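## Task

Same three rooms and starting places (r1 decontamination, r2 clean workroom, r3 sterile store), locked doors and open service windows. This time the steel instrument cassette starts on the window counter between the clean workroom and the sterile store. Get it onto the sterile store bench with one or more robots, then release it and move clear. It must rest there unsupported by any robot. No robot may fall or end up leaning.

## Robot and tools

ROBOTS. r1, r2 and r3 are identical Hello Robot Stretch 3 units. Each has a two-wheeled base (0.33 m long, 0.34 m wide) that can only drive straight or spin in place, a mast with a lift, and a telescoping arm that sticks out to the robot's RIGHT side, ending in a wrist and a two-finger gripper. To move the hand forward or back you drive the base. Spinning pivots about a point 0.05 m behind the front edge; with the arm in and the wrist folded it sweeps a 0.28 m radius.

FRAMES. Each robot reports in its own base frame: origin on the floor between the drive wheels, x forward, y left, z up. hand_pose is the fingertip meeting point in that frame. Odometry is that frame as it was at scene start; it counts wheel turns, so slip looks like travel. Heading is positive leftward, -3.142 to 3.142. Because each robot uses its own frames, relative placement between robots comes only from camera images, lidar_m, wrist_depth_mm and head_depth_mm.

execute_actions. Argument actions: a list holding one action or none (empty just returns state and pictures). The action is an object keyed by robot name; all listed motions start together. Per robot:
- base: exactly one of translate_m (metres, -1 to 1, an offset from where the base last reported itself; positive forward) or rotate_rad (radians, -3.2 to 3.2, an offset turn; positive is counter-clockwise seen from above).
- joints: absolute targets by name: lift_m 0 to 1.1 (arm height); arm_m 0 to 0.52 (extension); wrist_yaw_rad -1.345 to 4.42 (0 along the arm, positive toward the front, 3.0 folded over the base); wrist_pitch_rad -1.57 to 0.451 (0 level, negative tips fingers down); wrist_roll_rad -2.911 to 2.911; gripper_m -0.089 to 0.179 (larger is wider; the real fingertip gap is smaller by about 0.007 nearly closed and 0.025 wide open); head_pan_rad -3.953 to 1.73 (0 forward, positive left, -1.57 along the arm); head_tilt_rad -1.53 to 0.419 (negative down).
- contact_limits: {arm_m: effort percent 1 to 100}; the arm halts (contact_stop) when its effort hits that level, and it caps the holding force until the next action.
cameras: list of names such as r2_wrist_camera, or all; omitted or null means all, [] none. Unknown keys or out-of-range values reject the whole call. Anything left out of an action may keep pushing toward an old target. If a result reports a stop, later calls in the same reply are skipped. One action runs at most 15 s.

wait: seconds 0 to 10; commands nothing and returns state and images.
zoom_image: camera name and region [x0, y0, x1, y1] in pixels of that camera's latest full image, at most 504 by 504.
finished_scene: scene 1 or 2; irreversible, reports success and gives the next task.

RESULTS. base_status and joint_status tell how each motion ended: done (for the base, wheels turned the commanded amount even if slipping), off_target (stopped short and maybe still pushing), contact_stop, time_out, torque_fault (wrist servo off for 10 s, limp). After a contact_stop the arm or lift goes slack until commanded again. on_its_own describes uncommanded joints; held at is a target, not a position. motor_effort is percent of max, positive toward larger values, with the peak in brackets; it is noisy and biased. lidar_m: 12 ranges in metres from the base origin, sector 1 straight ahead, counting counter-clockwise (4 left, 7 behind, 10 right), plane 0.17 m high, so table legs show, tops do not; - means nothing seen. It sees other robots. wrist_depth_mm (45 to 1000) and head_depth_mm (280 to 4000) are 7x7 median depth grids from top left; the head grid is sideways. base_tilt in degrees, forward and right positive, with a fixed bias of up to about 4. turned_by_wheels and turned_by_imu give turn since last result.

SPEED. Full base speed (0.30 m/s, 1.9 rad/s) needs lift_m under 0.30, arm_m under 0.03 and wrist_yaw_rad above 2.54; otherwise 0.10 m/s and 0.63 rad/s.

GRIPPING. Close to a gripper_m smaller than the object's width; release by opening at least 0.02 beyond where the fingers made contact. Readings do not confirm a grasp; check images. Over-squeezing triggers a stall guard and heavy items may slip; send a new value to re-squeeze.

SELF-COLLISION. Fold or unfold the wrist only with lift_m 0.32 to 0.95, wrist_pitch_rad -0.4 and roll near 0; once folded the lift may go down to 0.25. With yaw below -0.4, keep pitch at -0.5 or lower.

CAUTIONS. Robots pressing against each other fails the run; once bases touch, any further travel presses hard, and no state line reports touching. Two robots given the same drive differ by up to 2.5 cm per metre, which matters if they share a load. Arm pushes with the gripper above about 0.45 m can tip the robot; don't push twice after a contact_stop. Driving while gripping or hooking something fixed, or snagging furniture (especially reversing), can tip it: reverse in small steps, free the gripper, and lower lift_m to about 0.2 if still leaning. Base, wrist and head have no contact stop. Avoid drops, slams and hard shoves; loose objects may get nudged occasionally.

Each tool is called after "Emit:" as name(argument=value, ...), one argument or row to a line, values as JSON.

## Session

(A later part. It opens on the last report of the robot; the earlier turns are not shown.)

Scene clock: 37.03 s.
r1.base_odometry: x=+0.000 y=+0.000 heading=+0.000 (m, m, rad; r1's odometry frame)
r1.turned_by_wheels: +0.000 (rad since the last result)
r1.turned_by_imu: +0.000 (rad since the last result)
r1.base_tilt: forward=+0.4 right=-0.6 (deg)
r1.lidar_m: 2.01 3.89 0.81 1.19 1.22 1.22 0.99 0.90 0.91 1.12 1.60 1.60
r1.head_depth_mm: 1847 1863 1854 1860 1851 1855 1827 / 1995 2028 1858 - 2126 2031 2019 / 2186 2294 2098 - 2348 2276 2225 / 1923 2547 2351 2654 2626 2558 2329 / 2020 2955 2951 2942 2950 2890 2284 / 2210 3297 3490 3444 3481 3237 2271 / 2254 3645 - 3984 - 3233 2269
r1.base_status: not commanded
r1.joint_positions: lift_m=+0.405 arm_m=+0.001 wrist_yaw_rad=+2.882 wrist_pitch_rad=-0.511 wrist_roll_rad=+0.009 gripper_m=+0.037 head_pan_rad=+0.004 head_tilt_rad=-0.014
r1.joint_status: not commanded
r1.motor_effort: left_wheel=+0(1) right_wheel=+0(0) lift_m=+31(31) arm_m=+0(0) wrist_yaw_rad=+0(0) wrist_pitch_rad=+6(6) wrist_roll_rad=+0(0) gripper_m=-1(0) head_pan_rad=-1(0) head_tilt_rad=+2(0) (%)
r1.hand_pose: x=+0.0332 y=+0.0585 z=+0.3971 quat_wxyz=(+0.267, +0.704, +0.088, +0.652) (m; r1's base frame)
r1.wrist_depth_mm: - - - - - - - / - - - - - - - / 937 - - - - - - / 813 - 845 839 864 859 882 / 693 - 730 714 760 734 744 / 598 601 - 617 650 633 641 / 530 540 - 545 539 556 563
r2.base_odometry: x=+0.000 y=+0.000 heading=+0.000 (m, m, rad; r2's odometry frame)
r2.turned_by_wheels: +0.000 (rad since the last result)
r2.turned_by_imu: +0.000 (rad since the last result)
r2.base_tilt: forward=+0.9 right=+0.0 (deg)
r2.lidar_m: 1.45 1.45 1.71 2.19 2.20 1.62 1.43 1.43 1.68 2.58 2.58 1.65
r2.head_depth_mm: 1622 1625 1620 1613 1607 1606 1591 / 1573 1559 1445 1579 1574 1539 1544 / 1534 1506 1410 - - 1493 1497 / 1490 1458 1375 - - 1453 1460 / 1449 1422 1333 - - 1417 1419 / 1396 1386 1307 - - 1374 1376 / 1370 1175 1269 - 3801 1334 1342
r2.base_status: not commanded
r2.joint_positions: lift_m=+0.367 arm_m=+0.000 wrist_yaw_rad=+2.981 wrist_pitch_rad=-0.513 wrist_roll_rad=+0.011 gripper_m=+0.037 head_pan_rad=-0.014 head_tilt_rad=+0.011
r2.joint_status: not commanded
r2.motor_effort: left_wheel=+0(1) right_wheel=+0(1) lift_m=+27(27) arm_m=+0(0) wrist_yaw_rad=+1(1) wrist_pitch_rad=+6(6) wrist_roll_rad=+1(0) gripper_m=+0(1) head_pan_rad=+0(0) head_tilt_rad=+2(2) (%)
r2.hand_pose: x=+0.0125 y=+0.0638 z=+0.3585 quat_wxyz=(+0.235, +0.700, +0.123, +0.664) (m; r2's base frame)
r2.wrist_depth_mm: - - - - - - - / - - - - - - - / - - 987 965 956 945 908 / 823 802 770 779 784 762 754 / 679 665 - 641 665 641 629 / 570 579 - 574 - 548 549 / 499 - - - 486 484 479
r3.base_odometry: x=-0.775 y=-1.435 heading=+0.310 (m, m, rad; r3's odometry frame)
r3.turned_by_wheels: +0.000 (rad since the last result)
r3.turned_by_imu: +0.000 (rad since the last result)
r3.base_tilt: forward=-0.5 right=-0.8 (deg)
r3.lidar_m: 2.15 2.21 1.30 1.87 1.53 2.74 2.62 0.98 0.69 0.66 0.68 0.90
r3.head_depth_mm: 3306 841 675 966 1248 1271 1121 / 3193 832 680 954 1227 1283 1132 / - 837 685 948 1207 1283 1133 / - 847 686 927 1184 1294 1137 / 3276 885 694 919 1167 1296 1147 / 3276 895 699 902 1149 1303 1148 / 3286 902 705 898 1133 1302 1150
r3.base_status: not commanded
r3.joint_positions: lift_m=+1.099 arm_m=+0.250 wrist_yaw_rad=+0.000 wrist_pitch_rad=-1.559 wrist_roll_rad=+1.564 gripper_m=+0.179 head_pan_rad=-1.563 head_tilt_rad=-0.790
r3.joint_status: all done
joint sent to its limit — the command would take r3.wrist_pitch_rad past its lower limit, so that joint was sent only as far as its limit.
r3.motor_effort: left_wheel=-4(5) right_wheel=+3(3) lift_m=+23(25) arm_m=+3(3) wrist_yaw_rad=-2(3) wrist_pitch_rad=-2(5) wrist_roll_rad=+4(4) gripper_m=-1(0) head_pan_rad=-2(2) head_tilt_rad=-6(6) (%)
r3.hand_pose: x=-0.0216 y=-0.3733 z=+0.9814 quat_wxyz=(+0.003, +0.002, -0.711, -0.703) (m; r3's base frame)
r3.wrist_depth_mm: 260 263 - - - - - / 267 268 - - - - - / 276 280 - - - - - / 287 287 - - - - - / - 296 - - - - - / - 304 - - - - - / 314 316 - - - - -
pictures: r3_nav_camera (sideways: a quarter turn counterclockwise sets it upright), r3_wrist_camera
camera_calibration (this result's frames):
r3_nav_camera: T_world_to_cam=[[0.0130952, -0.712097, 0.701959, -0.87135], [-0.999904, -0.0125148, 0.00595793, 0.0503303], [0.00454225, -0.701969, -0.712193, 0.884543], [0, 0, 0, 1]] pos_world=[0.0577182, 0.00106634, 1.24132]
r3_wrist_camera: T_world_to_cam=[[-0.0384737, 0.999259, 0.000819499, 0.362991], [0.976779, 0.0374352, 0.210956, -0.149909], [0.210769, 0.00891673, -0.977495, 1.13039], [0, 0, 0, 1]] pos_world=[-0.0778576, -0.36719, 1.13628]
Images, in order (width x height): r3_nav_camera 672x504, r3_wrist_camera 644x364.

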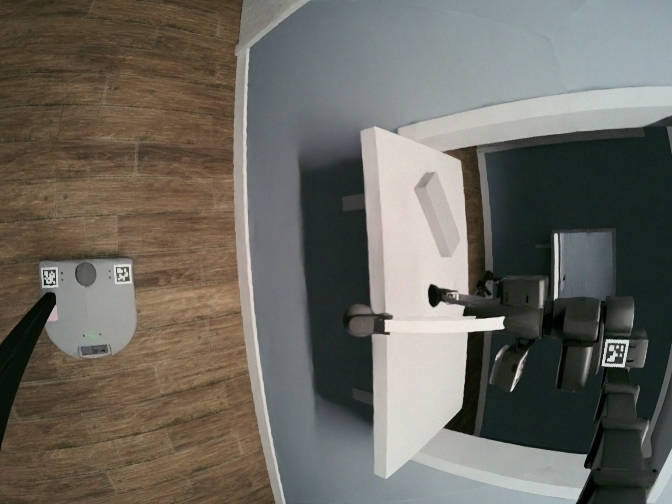

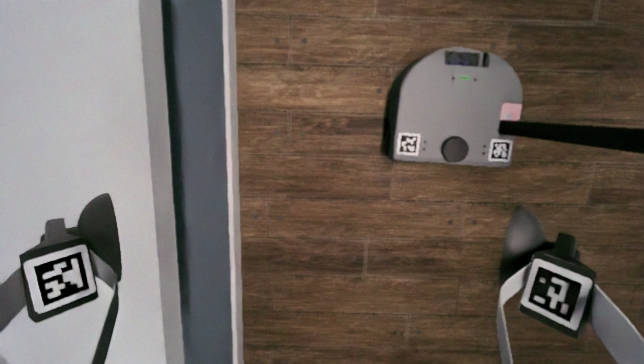

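Emit:
execute_actions(
  actions=[
    {"r3":{"base":{"rotate_rad":-1.5},"joints":{"arm_m":0}}},
  ],
  cameras=[],
)

Emit:
execute_actions(
  actions=[
    {"r3":{"base":{"translate_m":0.21}}},
  ],
  cameras=[],
)

Emit:
execute_actions(
  actions=[
    {"r3":{"base":{"rotate_rad":1.55}}},
  ],
  cameras=[],
)

Emit:
execute_actions(
  actions=[
    {"r3":{"base":{"translate_m":0.15},"joints":{"arm_m":0.3}}},
  ],
  cameras=["r3_wrist_camera"],
)

Scene clock: 46.30 s.
r1.base_odometry: x=+0.000 y=+0.000 heading=+0.000 (m, m, rad; r1's odometry frame)
r1.turned_by_wheels: +0.000 (rad since the last result)
r1.turned_by_imu: +0.000 (rad since the last result)
r1.base_tilt: forward=+0.3 right=-0.5 (deg)
r1.lidar_m: 2.01 3.88 0.81 1.19 1.22 1.23 0.98 0.90 0.91 1.13 1.59 1.60
r1.head_depth_mm: 1863 1868 1852 1835 1844 1839 1821 / 2004 2059 1851 - 2127 2042 2048 / 2221 2282 2072 - 2394 2275 2225 / 1932 2626 2369 2688 2647 2595 2289 / 2016 3014 2947 2933 2916 2989 2285 / 2245 3266 3459 3592 3514 3295 2271 / 2269 3624 - 3977 3990 3162 2249
r1.base_status: not commanded
r1.joint_positions: lift_m=+0.405 arm_m=+0.001 wrist_yaw_rad=+2.882 wrist_pitch_rad=-0.511 wrist_roll_rad=+0.009 gripper_m=+0.037 head_pan_rad=+0.004 head_tilt_rad=-0.014
r1.joint_status: not commanded
r1.motor_effort: left_wheel=+1(1) right_wheel=+0(0) lift_m=+31(31) arm_m=+0(0) wrist_yaw_rad=+0(0) wrist_pitch_rad=+6(6) wrist_roll_rad=+0(0) gripper_m=-1(1) head_pan_rad=+0(1) head_tilt_rad=+1(1) (%)
r1.hand_pose: x=+0.0332 y=+0.0585 z=+0.3971 quat_wxyz=(+0.267, +0.704, +0.088, +0.652) (m; r1's base frame)
r1.wrist_depth_mm: - - - - - - - / - - - - - - - / 937 - - - - - - / 823 - 845 833 864 857 905 / 696 - 725 721 752 730 743 / 598 601 - 618 644 637 646 / 527 537 - 543 539 554 566
r2.base_odometry: x=+0.000 y=+0.000 heading=+0.000 (m, m, rad; r2's odometry frame)
r2.turned_by_wheels: +0.000 (rad since the last result)
r2.turned_by_imu: +0.000 (rad since the last result)
r2.base_tilt: forward=+0.9 right=+0.0 (deg)
r2.lidar_m: 1.45 1.45 1.72 2.19 2.19 1.62 1.42 1.43 1.68 2.58 2.58 1.64
r2.head_depth_mm: 1619 1618 1622 1609 1606 1594 1588 / 1577 1553 1452 1573 1587 1537 1546 / 1530 1504 1412 - - 1488 1503 / 1479 1459 1366 - - 1454 1448 / 1433 1416 1335 - - 1413 1423 / 1399 1379 1305 - - 1382 1379 / 1362 1174 1265 - 3746 1340 1346
r2.base_status: not commanded
r2.joint_positions: lift_m=+0.367 arm_m=+0.000 wrist_yaw_rad=+2.981 wrist_pitch_rad=-0.513 wrist_roll_rad=+0.011 gripper_m=+0.037 head_pan_rad=-0.014 head_tilt_rad=+0.011
r2.joint_status: not commanded
r2.motor_effort: left_wheel=+1(1) right_wheel=-1(1) lift_m=+26(27) arm_m=+0(0) wrist_yaw_rad=+1(1) wrist_pitch_rad=+6(6) wrist_roll_rad=+0(0) gripper_m=+0(1) head_pan_rad=+0(0) head_tilt_rad=+3(2) (%)
r2.hand_pose: x=+0.0125 y=+0.0638 z=+0.3585 quat_wxyz=(+0.235, +0.700, +0.123, +0.664) (m; r2's base frame)
r2.wrist_depth_mm: - - - - - - - / - - - - - - - / - - 972 947 940 934 924 / 812 790 771 789 772 764 753 / 671 663 - 657 665 631 630 / 575 576 - 575 - 551 542 / 505 - - - 490 482 484
r3.base_odometry: x=-0.775 y=-1.435 heading=-1.190 (m, m, rad; r3's odometry frame)
r3.turned_by_wheels: -1.500 (rad since the last result)
r3.turned_by_imu: -1.525 (rad since the last result)
r3.base_tilt: forward=-0.5 right=-0.8 (deg)
r3.lidar_m: 0.66 0.69 0.96 2.16 2.25 1.30 1.87 1.53 2.69 2.38 0.92 0.68
r3.head_depth_mm: - - - - - 1273 1128 / - - - - - - - / - - - - - 1239 1138 / 2364 2614 2135 - - 1276 1141 / 2359 2601 2137 - 1466 1297 1144 / 2342 2545 2160 1761 1496 1303 1149 / 2000 1973 1941 1728 1504 1304 1156
r3.base_status: done
r3.joint_positions: lift_m=+1.099 arm_m=+0.000 wrist_yaw_rad=+0.000 wrist_pitch_rad=-1.559 wrist_roll_rad=+1.564 gripper_m=+0.179 head_pan_rad=-1.563 head_tilt_rad=-0.790
r3.joint_status: all done
r3.motor_effort: left_wheel=+3(11) right_wheel=-4(10) lift_m=+23(23) arm_m=-3(2) wrist_yaw_rad=-1(1) wrist_pitch_rad=-3(2) wrist_roll_rad=+4(4) gripper_m=+0(0) head_pan_rad=-1(3) head_tilt_rad=-6(6) (%)
r3.hand_pose: x=-0.0216 y=-0.1238 z=+0.9814 quat_wxyz=(+0.003, +0.002, -0.711, -0.703) (m; r3's base frame)
r3.wrist_depth_mm: - - - - - - - / - - - - - - - / - - - - - - - / - - - - - - - / - - - - - - - / - - - - - - - / - - - - - - -
pictures: none
No camera images: the call's "cameras" was empty. Leave "cameras" out to get every camera's image.

Scene clock: 49.47 s.
r1.base_odometry: x=+0.000 y=+0.000 heading=+0.000 (m, m, rad; r1's odometry frame)
r1.turned_by_wheels: +0.000 (rad since the last result)
r1.turned_by_imu: +0.000 (rad since the last result)
r1.base_tilt: forward=+0.4 right=-0.5 (deg)
r1.lidar_m: 2.01 3.90 0.80 1.19 1.22 1.23 0.99 0.90 0.91 1.12 1.59 1.60
r1.head_depth_mm: 1848 1847 1853 1853 1849 1848 1835 / 2012 2047 1847 - 2118 2035 2019 / 2195 2299 2082 - 2394 2245 2200 / 1919 2604 2366 2707 2671 2578 2335 / 2023 2995 3000 3007 2989 2923 2297 / 2248 3289 3480 3505 3563 3235 2281 / 2267 3573 3989 3955 - 3326 2224
r1.base_status: not commanded
r1.joint_positions: lift_m=+0.405 arm_m=+0.001 wrist_yaw_rad=+2.882 wrist_pitch_rad=-0.511 wrist_roll_rad=+0.009 gripper_m=+0.037 head_pan_rad=+0.004 head_tilt_rad=-0.014
r1.joint_status: not commanded
r1.motor_effort: left_wheel=+0(1) right_wheel=+0(0) lift_m=+31(31) arm_m=+0(0) wrist_yaw_rad=+0(0) wrist_pitch_rad=+6(6) wrist_roll_rad=+0(0) gripper_m=-1(0) head_pan_rad=-1(0) head_tilt_rad=+1(1) (%)
r1.hand_pose: x=+0.0332 y=+0.0585 z=+0.3971 quat_wxyz=(+0.267, +0.704, +0.088, +0.652) (m; r1's base frame)
r1.wrist_depth_mm: - - - - - - - / - - - - - - - / 953 999 - - - - - / 823 - 846 851 858 893 905 / 685 - 722 716 757 733 759 / 600 600 - 618 648 635 645 / 528 538 - 544 543 555 565
r2.base_odometry: x=+0.000 y=+0.000 heading=+0.000 (m, m, rad; r2's odometry frame)
r2.turned_by_wheels: +0.000 (rad since the last result)
r2.turned_by_imu: +0.000 (rad since the last result)
r2.base_tilt: forward=+0.7 right=+0.2 (deg)
r2.lidar_m: 1.45 1.45 1.71 2.19 2.20 1.62 1.43 1.43 1.69 2.58 2.58 1.65
r2.head_depth_mm: 1631 1620 1629 1612 1600 1611 1600 / 1574 1567 1456 1573 1578 1539 1550 / 1528 1514 1405 - - 1488 1503 / 1490 1472 1364 - - 1458 1456 / 1441 1422 1329 - - 1410 1416 / 1402 1386 1304 - - 1378 1371 / 1372 1175 1260 - 3787 1332 1347
r2.base_status: not commanded
r2.joint_positions: lift_m=+0.367 arm_m=+0.000 wrist_yaw_rad=+2.981 wrist_pitch_rad=-0.513 wrist_roll_rad=+0.011 gripper_m=+0.037 head_pan_rad=-0.014 head_tilt_rad=+0.011
r2.joint_status: not commanded
r2.motor_effort: left_wheel=+0(0) right_wheel=+0(0) lift_m=+27(27) arm_m=+0(0) wrist_yaw_rad=-1(1) wrist_pitch_rad=+6(6) wrist_roll_rad=+0(0) gripper_m=-1(1) head_pan_rad=+0(0) head_tilt_rad=+2(2) (%)
r2.hand_pose: x=+0.0125 y=+0.0638 z=+0.3585 quat_wxyz=(+0.235, +0.700, +0.123, +0.664) (m; r2's base frame)
r2.wrist_depth_mm: - - - - - - - / - - - - - - - / - - 991 955 953 945 916 / 811 793 789 768 756 768 760 / 665 665 - 646 670 637 632 / 572 576 - 576 - 550 541 / 510 - - - 488 481 478
r3.base_odometry: x=-0.697 y=-1.630 heading=-1.190 (m, m, rad; r3's odometry frame)
r3.turned_by_wheels: +0.000 (rad since the last result)
r3.turned_by_imu: +0.000 (rad since the last result)
r3.base_tilt: forward=-0.5 right=-0.8 (deg)
r3.lidar_m: 0.45 0.47 0.65 1.84 2.25 1.50 2.08 1.70 2.71 1.63 0.63 0.46
r3.head_depth_mm: - - - - - 1272 1127 / - - - - - - - / - - - - - 1240 1135 / 2367 2591 2123 - - 1275 1141 / 2369 2615 2124 - 1464 1292 1145 / 2048 1997 1928 1686 1507 1299 1148 / 1365 1342 1316 1288 1264 1217 1111
r3.base_status: done
r3.joint_positions: lift_m=+1.099 arm_m=+0.000 wrist_yaw_rad=+0.000 wrist_pitch_rad=-1.559 wrist_roll_rad=+1.564 gripper_m=+0.179 head_pan_rad=-1.563 head_tilt_rad=-0.790
r3.joint_status: not commanded
r3.motor_effort: left_wheel=+5(12) right_wheel=-5(6) lift_m=+24(23) arm_m=-3(3) wrist_yaw_rad=-1(0) wrist_pitch_rad=-3(2) wrist_roll_rad=+4(3) gripper_m=+0(0) head_pan_rad=-2(2) head_tilt_rad=-6(6) (%)
r3.hand_pose: x=-0.0216 y=-0.1238 z=+0.9814 quat_wxyz=(+0.003, +0.002, -0.711, -0.703) (m; r3's base frame)
r3.wrist_depth_mm: - - - - - - - / - - - - - - - / - - - - - - - / - - - - - - - / - - - - - - - / - 958 - - - - - / 749 782 793 838 861 892 892
pictures: none
No camera images: the call's "cameras" was empty. Leave "cameras" out to get every camera's image.

Scene clock: 52.87 s.
r1.base_odometry: x=+0.000 y=+0.000 heading=+0.000 (m, m, rad; r1's odometry frame)
r1.turned_by_wheels: +0.000 (rad since the last result)
r1.turned_by_imu: +0.000 (rad since the last result)
r1.base_tilt: forward=+0.3 right=-0.5 (deg)
r1.lidar_m: 2.02 3.87 0.81 1.19 1.22 1.23 0.98 0.90 0.91 1.13 1.59 1.60
r1.head_depth_mm: 1860 1846 1845 1840 1840 1828 1842 / 2018 2053 1853 - 2124 2026 2039 / 2172 2275 2072 - 2391 2265 2225 / 1928 2584 2366 2663 2598 2573 2279 / 2015 2979 2990 2965 2964 2892 2287 / 2246 3241 3439 3496 3516 3233 2280 / 2254 3564 3988 3973 - 3266 2269
r1.base_status: not commanded
r1.joint_positions: lift_m=+0.405 arm_m=+0.001 wrist_yaw_rad=+2.882 wrist_pitch_rad=-0.511 wrist_roll_rad=+0.009 gripper_m=+0.037 head_pan_rad=+0.004 head_tilt_rad=-0.014
r1.joint_status: not commanded
r1.motor_effort: left_wheel=+0(0) right_wheel=+0(0) lift_m=+31(31) arm_m=-1(0) wrist_yaw_rad=+1(0) wrist_pitch_rad=+6(6) wrist_roll_rad=+0(0) gripper_m=-1(0) head_pan_rad=-1(1) head_tilt_rad=+1(1) (%)
r1.hand_pose: x=+0.0332 y=+0.0585 z=+0.3971 quat_wxyz=(+0.267, +0.704, +0.088, +0.652) (m; r1's base frame)
r1.wrist_depth_mm: - - - - - - - / - - - - - - - / 950 - - - - - - / 819 - 839 855 871 891 895 / 680 - 720 718 746 734 736 / 606 594 - 619 649 635 645 / 532 544 - 542 541 553 556
r2.base_odometry: x=+0.000 y=+0.000 heading=+0.000 (m, m, rad; r2's odometry frame)
r2.turned_by_wheels: +0.000 (rad since the last result)
r2.turned_by_imu: +0.000 (rad since the last result)
r2.base_tilt: forward=+0.9 right=+0.0 (deg)
r2.lidar_m: 1.45 1.45 1.71 2.19 2.19 1.62 1.43 1.43 1.69 2.58 2.59 1.65
r2.head_depth_mm: 1625 1620 1619 1603 1607 1597 1604 / 1567 1558 1446 1576 1575 1544 1544 / 1530 1500 1419 - - 1478 1503 / 1483 1464 1367 - - 1460 1458 / 1443 1425 1342 - - 1415 1419 / 1403 1375 1304 - - 1378 1383 / 1358 1172 1270 - 3826 1331 1344
r2.base_status: not commanded
r2.joint_positions: lift_m=+0.367 arm_m=+0.000 wrist_yaw_rad=+2.981 wrist_pitch_rad=-0.513 wrist_roll_rad=+0.011 gripper_m=+0.037 head_pan_rad=-0.014 head_tilt_rad=+0.011
r2.joint_status: not commanded
r2.motor_effort: left_wheel=-1(0) right_wheel=+0(0) lift_m=+27(27) arm_m=+0(0) wrist_yaw_rad=+0(1) wrist_pitch_rad=+6(6) wrist_roll_rad=+0(0) gripper_m=+0(0) head_pan_rad=+0(0) head_tilt_rad=+2(2) (%)
r2.hand_pose: x=+0.0125 y=+0.0638 z=+0.3585 quat_wxyz=(+0.235, +0.700, +0.123, +0.664) (m; r2's base frame)
r2.wrist_depth_mm: - - - - - - - / - - - - - - - / - - 982 963 951 950 926 / 794 811 794 789 759 767 747 / 670 661 - 654 662 639 635 / 576 575 - 577 - 551 547 / 501 - - - 486 479 485
r3.base_odometry: x=-0.697 y=-1.630 heading=+0.360 (m, m, rad; r3's odometry frame)
r3.turned_by_wheels: +1.550 (rad since the last result)
r3.turned_by_imu: +1.576 (rad since the last result)
r3.base_tilt: forward=-0.5 right=-0.8 (deg)
r3.lidar_m: 1.71 2.23 1.50 2.08 2.16 2.71 1.73 0.64 0.47 0.45 0.47 0.65
r3.head_depth_mm: - - - - - 1108 1126 / - - - - - - - / - - - - - 1176 1137 / 3137 2707 655 - - 1108 1142 / 3120 2738 640 - 515 1071 1146 / 3128 2744 700 561 511 1060 1145 / 3106 2774 705 577 513 1055 1155
r3.base_status: done
r3.joint_positions: lift_m=+1.099 arm_m=+0.000 wrist_yaw_rad=+0.000 wrist_pitch_rad=-1.559 wrist_roll_rad=+1.564 gripper_m=+0.179 head_pan_rad=-1.563 head_tilt_rad=-0.790
r3.joint_status: not commanded
r3.motor_effort: left_wheel=-5(12) right_wheel=+3(7) lift_m=+23(23) arm_m=-3(3) wrist_yaw_rad=+0(0) wrist_pitch_rad=-3(2) wrist_roll_rad=+3(4) gripper_m=+0(0) head_pan_rad=-2(2) head_tilt_rad=-6(7) (%)
r3.hand_pose: x=-0.0216 y=-0.1238 z=+0.9814 quat_wxyz=(+0.003, +0.002, -0.711, -0.703) (m; r3's base frame)
r3.wrist_depth_mm: 260 593 - - - - - / 268 602 - - - - - / 277 615 - - - - - / 287 623 - - - - - / - 699 - - - - - / - 700 - - - - - / 316 698 - - - - -
pictures: none
No camera images: the call's "cameras" was empty. Leave "cameras" out to get every camera's image.

Scene clock: 56.30 s.
r1.base_odometry: x=+0.000 y=+0.000 heading=+0.000 (m, m, rad; r1's odometry frame)
r1.turned_by_wheels: +0.000 (rad since the last result)
r1.turned_by_imu: +0.000 (rad since the last result)
r1.base_tilt: forward=+0.4 right=-0.5 (deg)
r1.lidar_m: 2.01 3.90 0.81 1.18 1.22 1.23 0.98 0.90 0.91 1.12 1.59 1.60
r1.head_depth_mm: 1856 1850 1854 1855 1821 1847 1827 / 2021 2039 1845 - 2103 2029 2031 / 2164 2293 2077 - 2383 2262 2208 / 1899 2594 2366 2659 2627 2570 2282 / 2002 3003 2983 2969 2953 2922 2294 / 2223 3289 3459 3472 3532 3217 2262 / 2266 3663 3913 - - 3314 2247
r1.base_status: not commanded
r1.joint_positions: lift_m=+0.405 arm_m=+0.001 wrist_yaw_rad=+2.882 wrist_pitch_rad=-0.511 wrist_roll_rad=+0.009 gripper_m=+0.037 head_pan_rad=+0.004 head_tilt_rad=-0.014
r1.joint_status: not commanded
r1.motor_effort: left_wheel=+0(0) right_wheel=+0(0) lift_m=+31(31) arm_m=+0(1) wrist_yaw_rad=+0(1) wrist_pitch_rad=+6(6) wrist_roll_rad=+0(0) gripper_m=+0(0) head_pan_rad=+0(1) head_tilt_rad=+2(1) (%)
r1.hand_pose: x=+0.0332 y=+0.0585 z=+0.3971 quat_wxyz=(+0.267, +0.704, +0.088, +0.652) (m; r1's base frame)
r1.wrist_depth_mm: - - - - - - - / - - - - - - - / 956 - - - - - - / 822 - 835 863 875 871 901 / 689 - 727 719 753 736 751 / 595 607 - 623 651 628 647 / 534 539 - 548 546 555 557
r2.base_odometry: x=+0.000 y=+0.000 heading=+0.000 (m, m, rad; r2's odometry frame)
r2.turned_by_wheels: +0.000 (rad since the last result)
r2.turned_by_imu: +0.000 (rad since the last result)
r2.base_tilt: forward=+0.8 right=+0.1 (deg)
r2.lidar_m: 1.45 1.45 1.72 2.19 2.19 1.62 1.43 1.43 1.69 2.58 2.59 1.65
r2.head_depth_mm: 1620 1616 1610 1618 1603 1606 1591 / 1579 1567 1454 1587 1572 1549 1547 / 1521 1507 1411 - - 1488 1506 / 1480 1459 1379 - - 1454 1459 / 1442 1424 1334 - - 1416 1418 / 1405 1379 1299 - - 1377 1380 / 1359 1177 1265 - 3840 1333 1347
r2.base_status: not commanded
r2.joint_positions: lift_m=+0.367 arm_m=+0.000 wrist_yaw_rad=+2.981 wrist_pitch_rad=-0.513 wrist_roll_rad=+0.011 gripper_m=+0.037 head_pan_rad=-0.014 head_tilt_rad=+0.011
r2.joint_status: not commanded
r2.motor_effort: left_wheel=+0(0) right_wheel=+0(1) lift_m=+26(27) arm_m=+0(0) wrist_yaw_rad=+1(0) wrist_pitch_rad=+6(6) wrist_roll_rad=+0(1) gripper_m=+0(1) head_pan_rad=+0(0) head_tilt_rad=+3(2) (%)
r2.hand_pose: x=+0.0125 y=+0.0638 z=+0.3585 quat_wxyz=(+0.235, +0.700, +0.123, +0.664) (m; r2's base frame)
r2.wrist_depth_mm: - - - - - - - / - - - - - - - / - - 985 973 968 930 932 / 806 794 775 774 776 758 743 / 675 659 - 648 662 638 628 / 571 575 - 572 - 548 546 / 500 - - - 488 484 482
r3.base_odometry: x=-0.557 y=-1.577 heading=+0.360 (m, m, rad; r3's odometry frame)
r3.turned_by_wheels: +0.000 (rad since the last result)
r3.turned_by_imu: +0.000 (rad since the last result)
r3.base_tilt: forward=-0.5 right=-0.7 (deg)
r3.lidar_m: 1.71 2.08 2.45 1.47 1.79 2.87 1.74 0.64 0.47 0.45 0.47 0.64
r3.head_depth_mm: 2970 2310 675 559 508 1111 1130 / 2973 2319 642 561 511 1100 1130 / 3180 2679 631 551 513 1093 1137 / - 2705 691 556 510 1084 1141 / 3135 2716 695 571 509 1072 1143 / 3062 2472 557 588 716 1063 1151 / 391 425 489 607 771 1056 1151
r3.base_status: done
r3.joint_positions: lift_m=+1.099 arm_m=+0.300 wrist_yaw_rad=+0.000 wrist_pitch_rad=-1.560 wrist_roll_rad=+1.565 gripper_m=+0.179 head_pan_rad=-1.563 head_tilt_rad=-0.790
r3.joint_status: all done
r3.motor_effort: left_wheel=-5(7) right_wheel=+3(8) lift_m=+24(23) arm_m=+3(2) wrist_yaw_rad=+0(0) wrist_pitch_rad=-3(3) wrist_roll_rad=+4(4) gripper_m=+0(0) head_pan_rad=-2(2) head_tilt_rad=-5(6) (%)
r3.hand_pose: x=-0.0215 y=-0.4231 z=+0.9814 quat_wxyz=(+0.003, +0.002, -0.711, -0.703) (m; r3's base frame)
r3.wrist_depth_mm: 257 229 257 259 258 - - / 266 237 264 266 266 267 - / 275 244 243 274 274 273 - / 283 281 249 280 282 - - / - 293 260 292 292 - - / - 302 301 304 301 - - / - 302 307 313 309 - -
pictures: r3_wrist_camera
camera_calibration (this result's frames):
r3_wrist_camera: T_world_to_cam=[[-0.0377103, 0.999288, 0.00137687, 0.412293], [0.976806, 0.0365712, 0.210982, -0.148441], [0.210781, 0.00930112, -0.977489, 1.131], [0, 0, 0, 1]] pos_world=[-0.0778481, -0.417091, 1.13629]
Images, in order (width x height): r3_wrist_camera 644x364.

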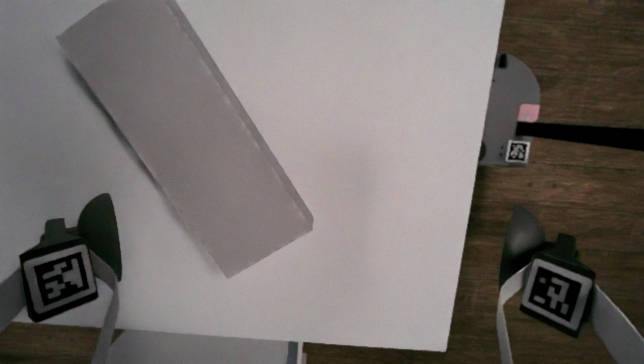

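Emit:
execute_actions(
  actions=[
    {"r3":{"base":{"translate_m":-0.04},"joints":{"arm_m":0.39,"wrist_roll_rad":0.97}}},
  ],
  cameras=["r3_wrist_camera"],
)

Scene clock: 60.23 s.
r1.base_odometry: x=+0.000 y=+0.000 heading=+0.000 (m, m, rad; r1's odometry frame)
r1.turned_by_wheels: +0.000 (rad since the last result)
r1.turned_by_imu: +0.000 (rad since the last result)
r1.base_tilt: forward=+0.3 right=-0.5 (deg)
r1.lidar_m: 2.01 3.89 0.81 1.19 1.22 1.23 0.99 0.90 0.91 1.12 1.59 1.60
r1.head_depth_mm: 1842 1847 1863 1859 1841 1843 1823 / 2015 2059 1844 - 2110 2036 2023 / 2214 2283 2066 - 2379 2267 2192 / 1918 2586 2361 2647 2618 2565 2304 / 2029 2963 3021 2970 2934 2900 2286 / 2248 3300 3495 3469 3454 3157 2278 / 2263 3563 3987 3981 - 3257 2239
r1.base_status: not commanded
r1.joint_positions: lift_m=+0.405 arm_m=+0.001 wrist_yaw_rad=+2.882 wrist_pitch_rad=-0.511 wrist_roll_rad=+0.009 gripper_m=+0.037 head_pan_rad=+0.004 head_tilt_rad=-0.014
r1.joint_status: not commanded
r1.motor_effort: left_wheel=+1(1) right_wheel=+0(0) lift_m=+31(31) arm_m=+0(1) wrist_yaw_rad=+0(0) wrist_pitch_rad=+6(6) wrist_roll_rad=+0(0) gripper_m=+0(0) head_pan_rad=+0(0) head_tilt_rad=+1(0) (%)
r1.hand_pose: x=+0.0332 y=+0.0585 z=+0.3971 quat_wxyz=(+0.267, +0.704, +0.088, +0.652) (m; r1's base frame)
r1.wrist_depth_mm: - - - - - - - / - - - - - - - / 954 - - - - - - / 814 - 836 857 860 883 894 / 683 - 724 712 753 740 760 / 600 596 - 616 651 634 641 / 529 535 - 547 540 565 558
r2.base_odometry: x=+0.000 y=+0.000 heading=+0.000 (m, m, rad; r2's odometry frame)
r2.turned_by_wheels: +0.000 (rad since the last result)
r2.turned_by_imu: +0.000 (rad since the last result)
r2.base_tilt: forward=+0.8 right=+0.1 (deg)
r2.lidar_m: 1.45 1.45 1.71 2.19 2.19 1.62 1.43 1.43 1.69 2.58 2.58 1.65
r2.head_depth_mm: 1628 1621 1618 1613 1605 1594 1602 / 1577 1566 1458 1582 1571 1545 1549 / 1530 1503 1416 - - 1490 1493 / 1483 1462 1375 - - 1460 1457 / 1437 1414 1339 - - 1408 1416 / 1401 1375 1302 - - 1373 1378 / 1367 1171 1269 - 3799 1333 1339
r2.base_status: not commanded
r2.joint_positions: lift_m=+0.367 arm_m=+0.000 wrist_yaw_rad=+2.981 wrist_pitch_rad=-0.513 wrist_roll_rad=+0.011 gripper_m=+0.037 head_pan_rad=-0.014 head_tilt_rad=+0.011
r2.joint_status: not commanded
r2.motor_effort: left_wheel=+0(1) right_wheel=-1(0) lift_m=+26(27) arm_m=+0(0) wrist_yaw_rad=+0(0) wrist_pitch_rad=+6(6) wrist_roll_rad=+0(0) gripper_m=+0(1) head_pan_rad=+0(0) head_tilt_rad=+2(2) (%)
r2.hand_pose: x=+0.0125 y=+0.0638 z=+0.3585 quat_wxyz=(+0.235, +0.700, +0.123, +0.664) (m; r2's base frame)
r2.wrist_depth_mm: - - - - - - - / - - - - - - - / - 985 967 981 953 930 924 / 821 805 787 778 767 752 751 / 672 665 - 655 659 641 632 / 577 581 - 581 - 548 547 / 500 - - - 485 480 477
r3.base_odometry: x=-0.594 y=-1.591 heading=+0.360 (m, m, rad; r3's odometry frame)
r3.turned_by_wheels: +0.000 (rad since the last result)
r3.turned_by_imu: +0.001 (rad since the last result)
r3.base_tilt: forward=-0.5 right=-0.7 (deg)
r3.lidar_m: 1.71 2.12 1.48 1.47 2.16 2.83 1.74 0.64 0.47 0.45 0.47 0.64
r3.head_depth_mm: 2972 2443 677 559 508 1108 1129 / 3013 2316 661 562 511 1099 1133 / 3172 2635 630 566 513 1090 1134 / - 2712 688 568 510 1079 1135 / 3146 2739 694 560 509 1069 1145 / 3122 2754 678 576 511 1065 1149 / 2981 507 515 594 743 1058 1153
r3.base_status: done
r3.joint_positions: lift_m=+1.099 arm_m=+0.390 wrist_yaw_rad=+0.000 wrist_pitch_rad=-1.560 wrist_roll_rad=+0.977 gripper_m=+0.179 head_pan_rad=-1.563 head_tilt_rad=-0.790
r3.joint_status: all done
r3.motor_effort: left_wheel=-3(12) right_wheel=+3(4) lift_m=+23(23) arm_m=+3(6) wrist_yaw_rad=-1(0) wrist_pitch_rad=-2(2) wrist_roll_rad=-4(5) gripper_m=+0(1) head_pan_rad=-2(2) head_tilt_rad=-6(6) (%)
r3.hand_pose: x=-0.0216 y=-0.5130 z=+0.9814 quat_wxyz=(+0.208, +0.206, -0.679, -0.673) (m; r3's base frame)
r3.wrist_depth_mm: - 259 258 260 259 258 259 / 270 267 266 236 265 265 266 / 274 275 274 241 274 273 273 / 283 282 283 248 283 281 283 / - 291 289 257 290 289 295 / - 304 298 266 300 299 - / - 291 311 311 311 316 -
pictures: r3_wrist_camera
camera_calibration (this result's frames):
r3_wrist_camera: T_world_to_cam=[[-0.585234, 0.810853, 0.0042832, 0.390777], [0.794005, 0.571986, 0.205884, 0.130666], [0.164492, 0.123891, -0.978567, 1.19072], [0, 0, 0, 1]] pos_world=[-0.0709171, -0.539122, 1.13662]
Images, in order (width x height): r3_wrist_camera 644x364.

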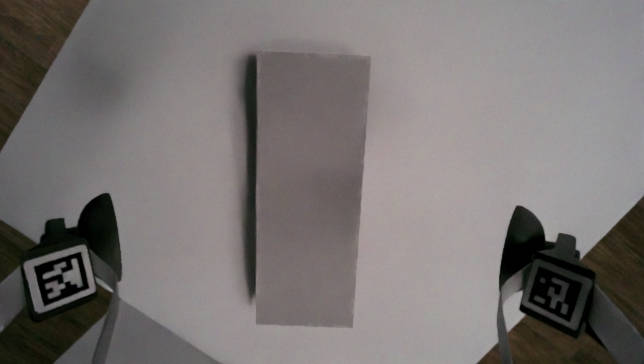

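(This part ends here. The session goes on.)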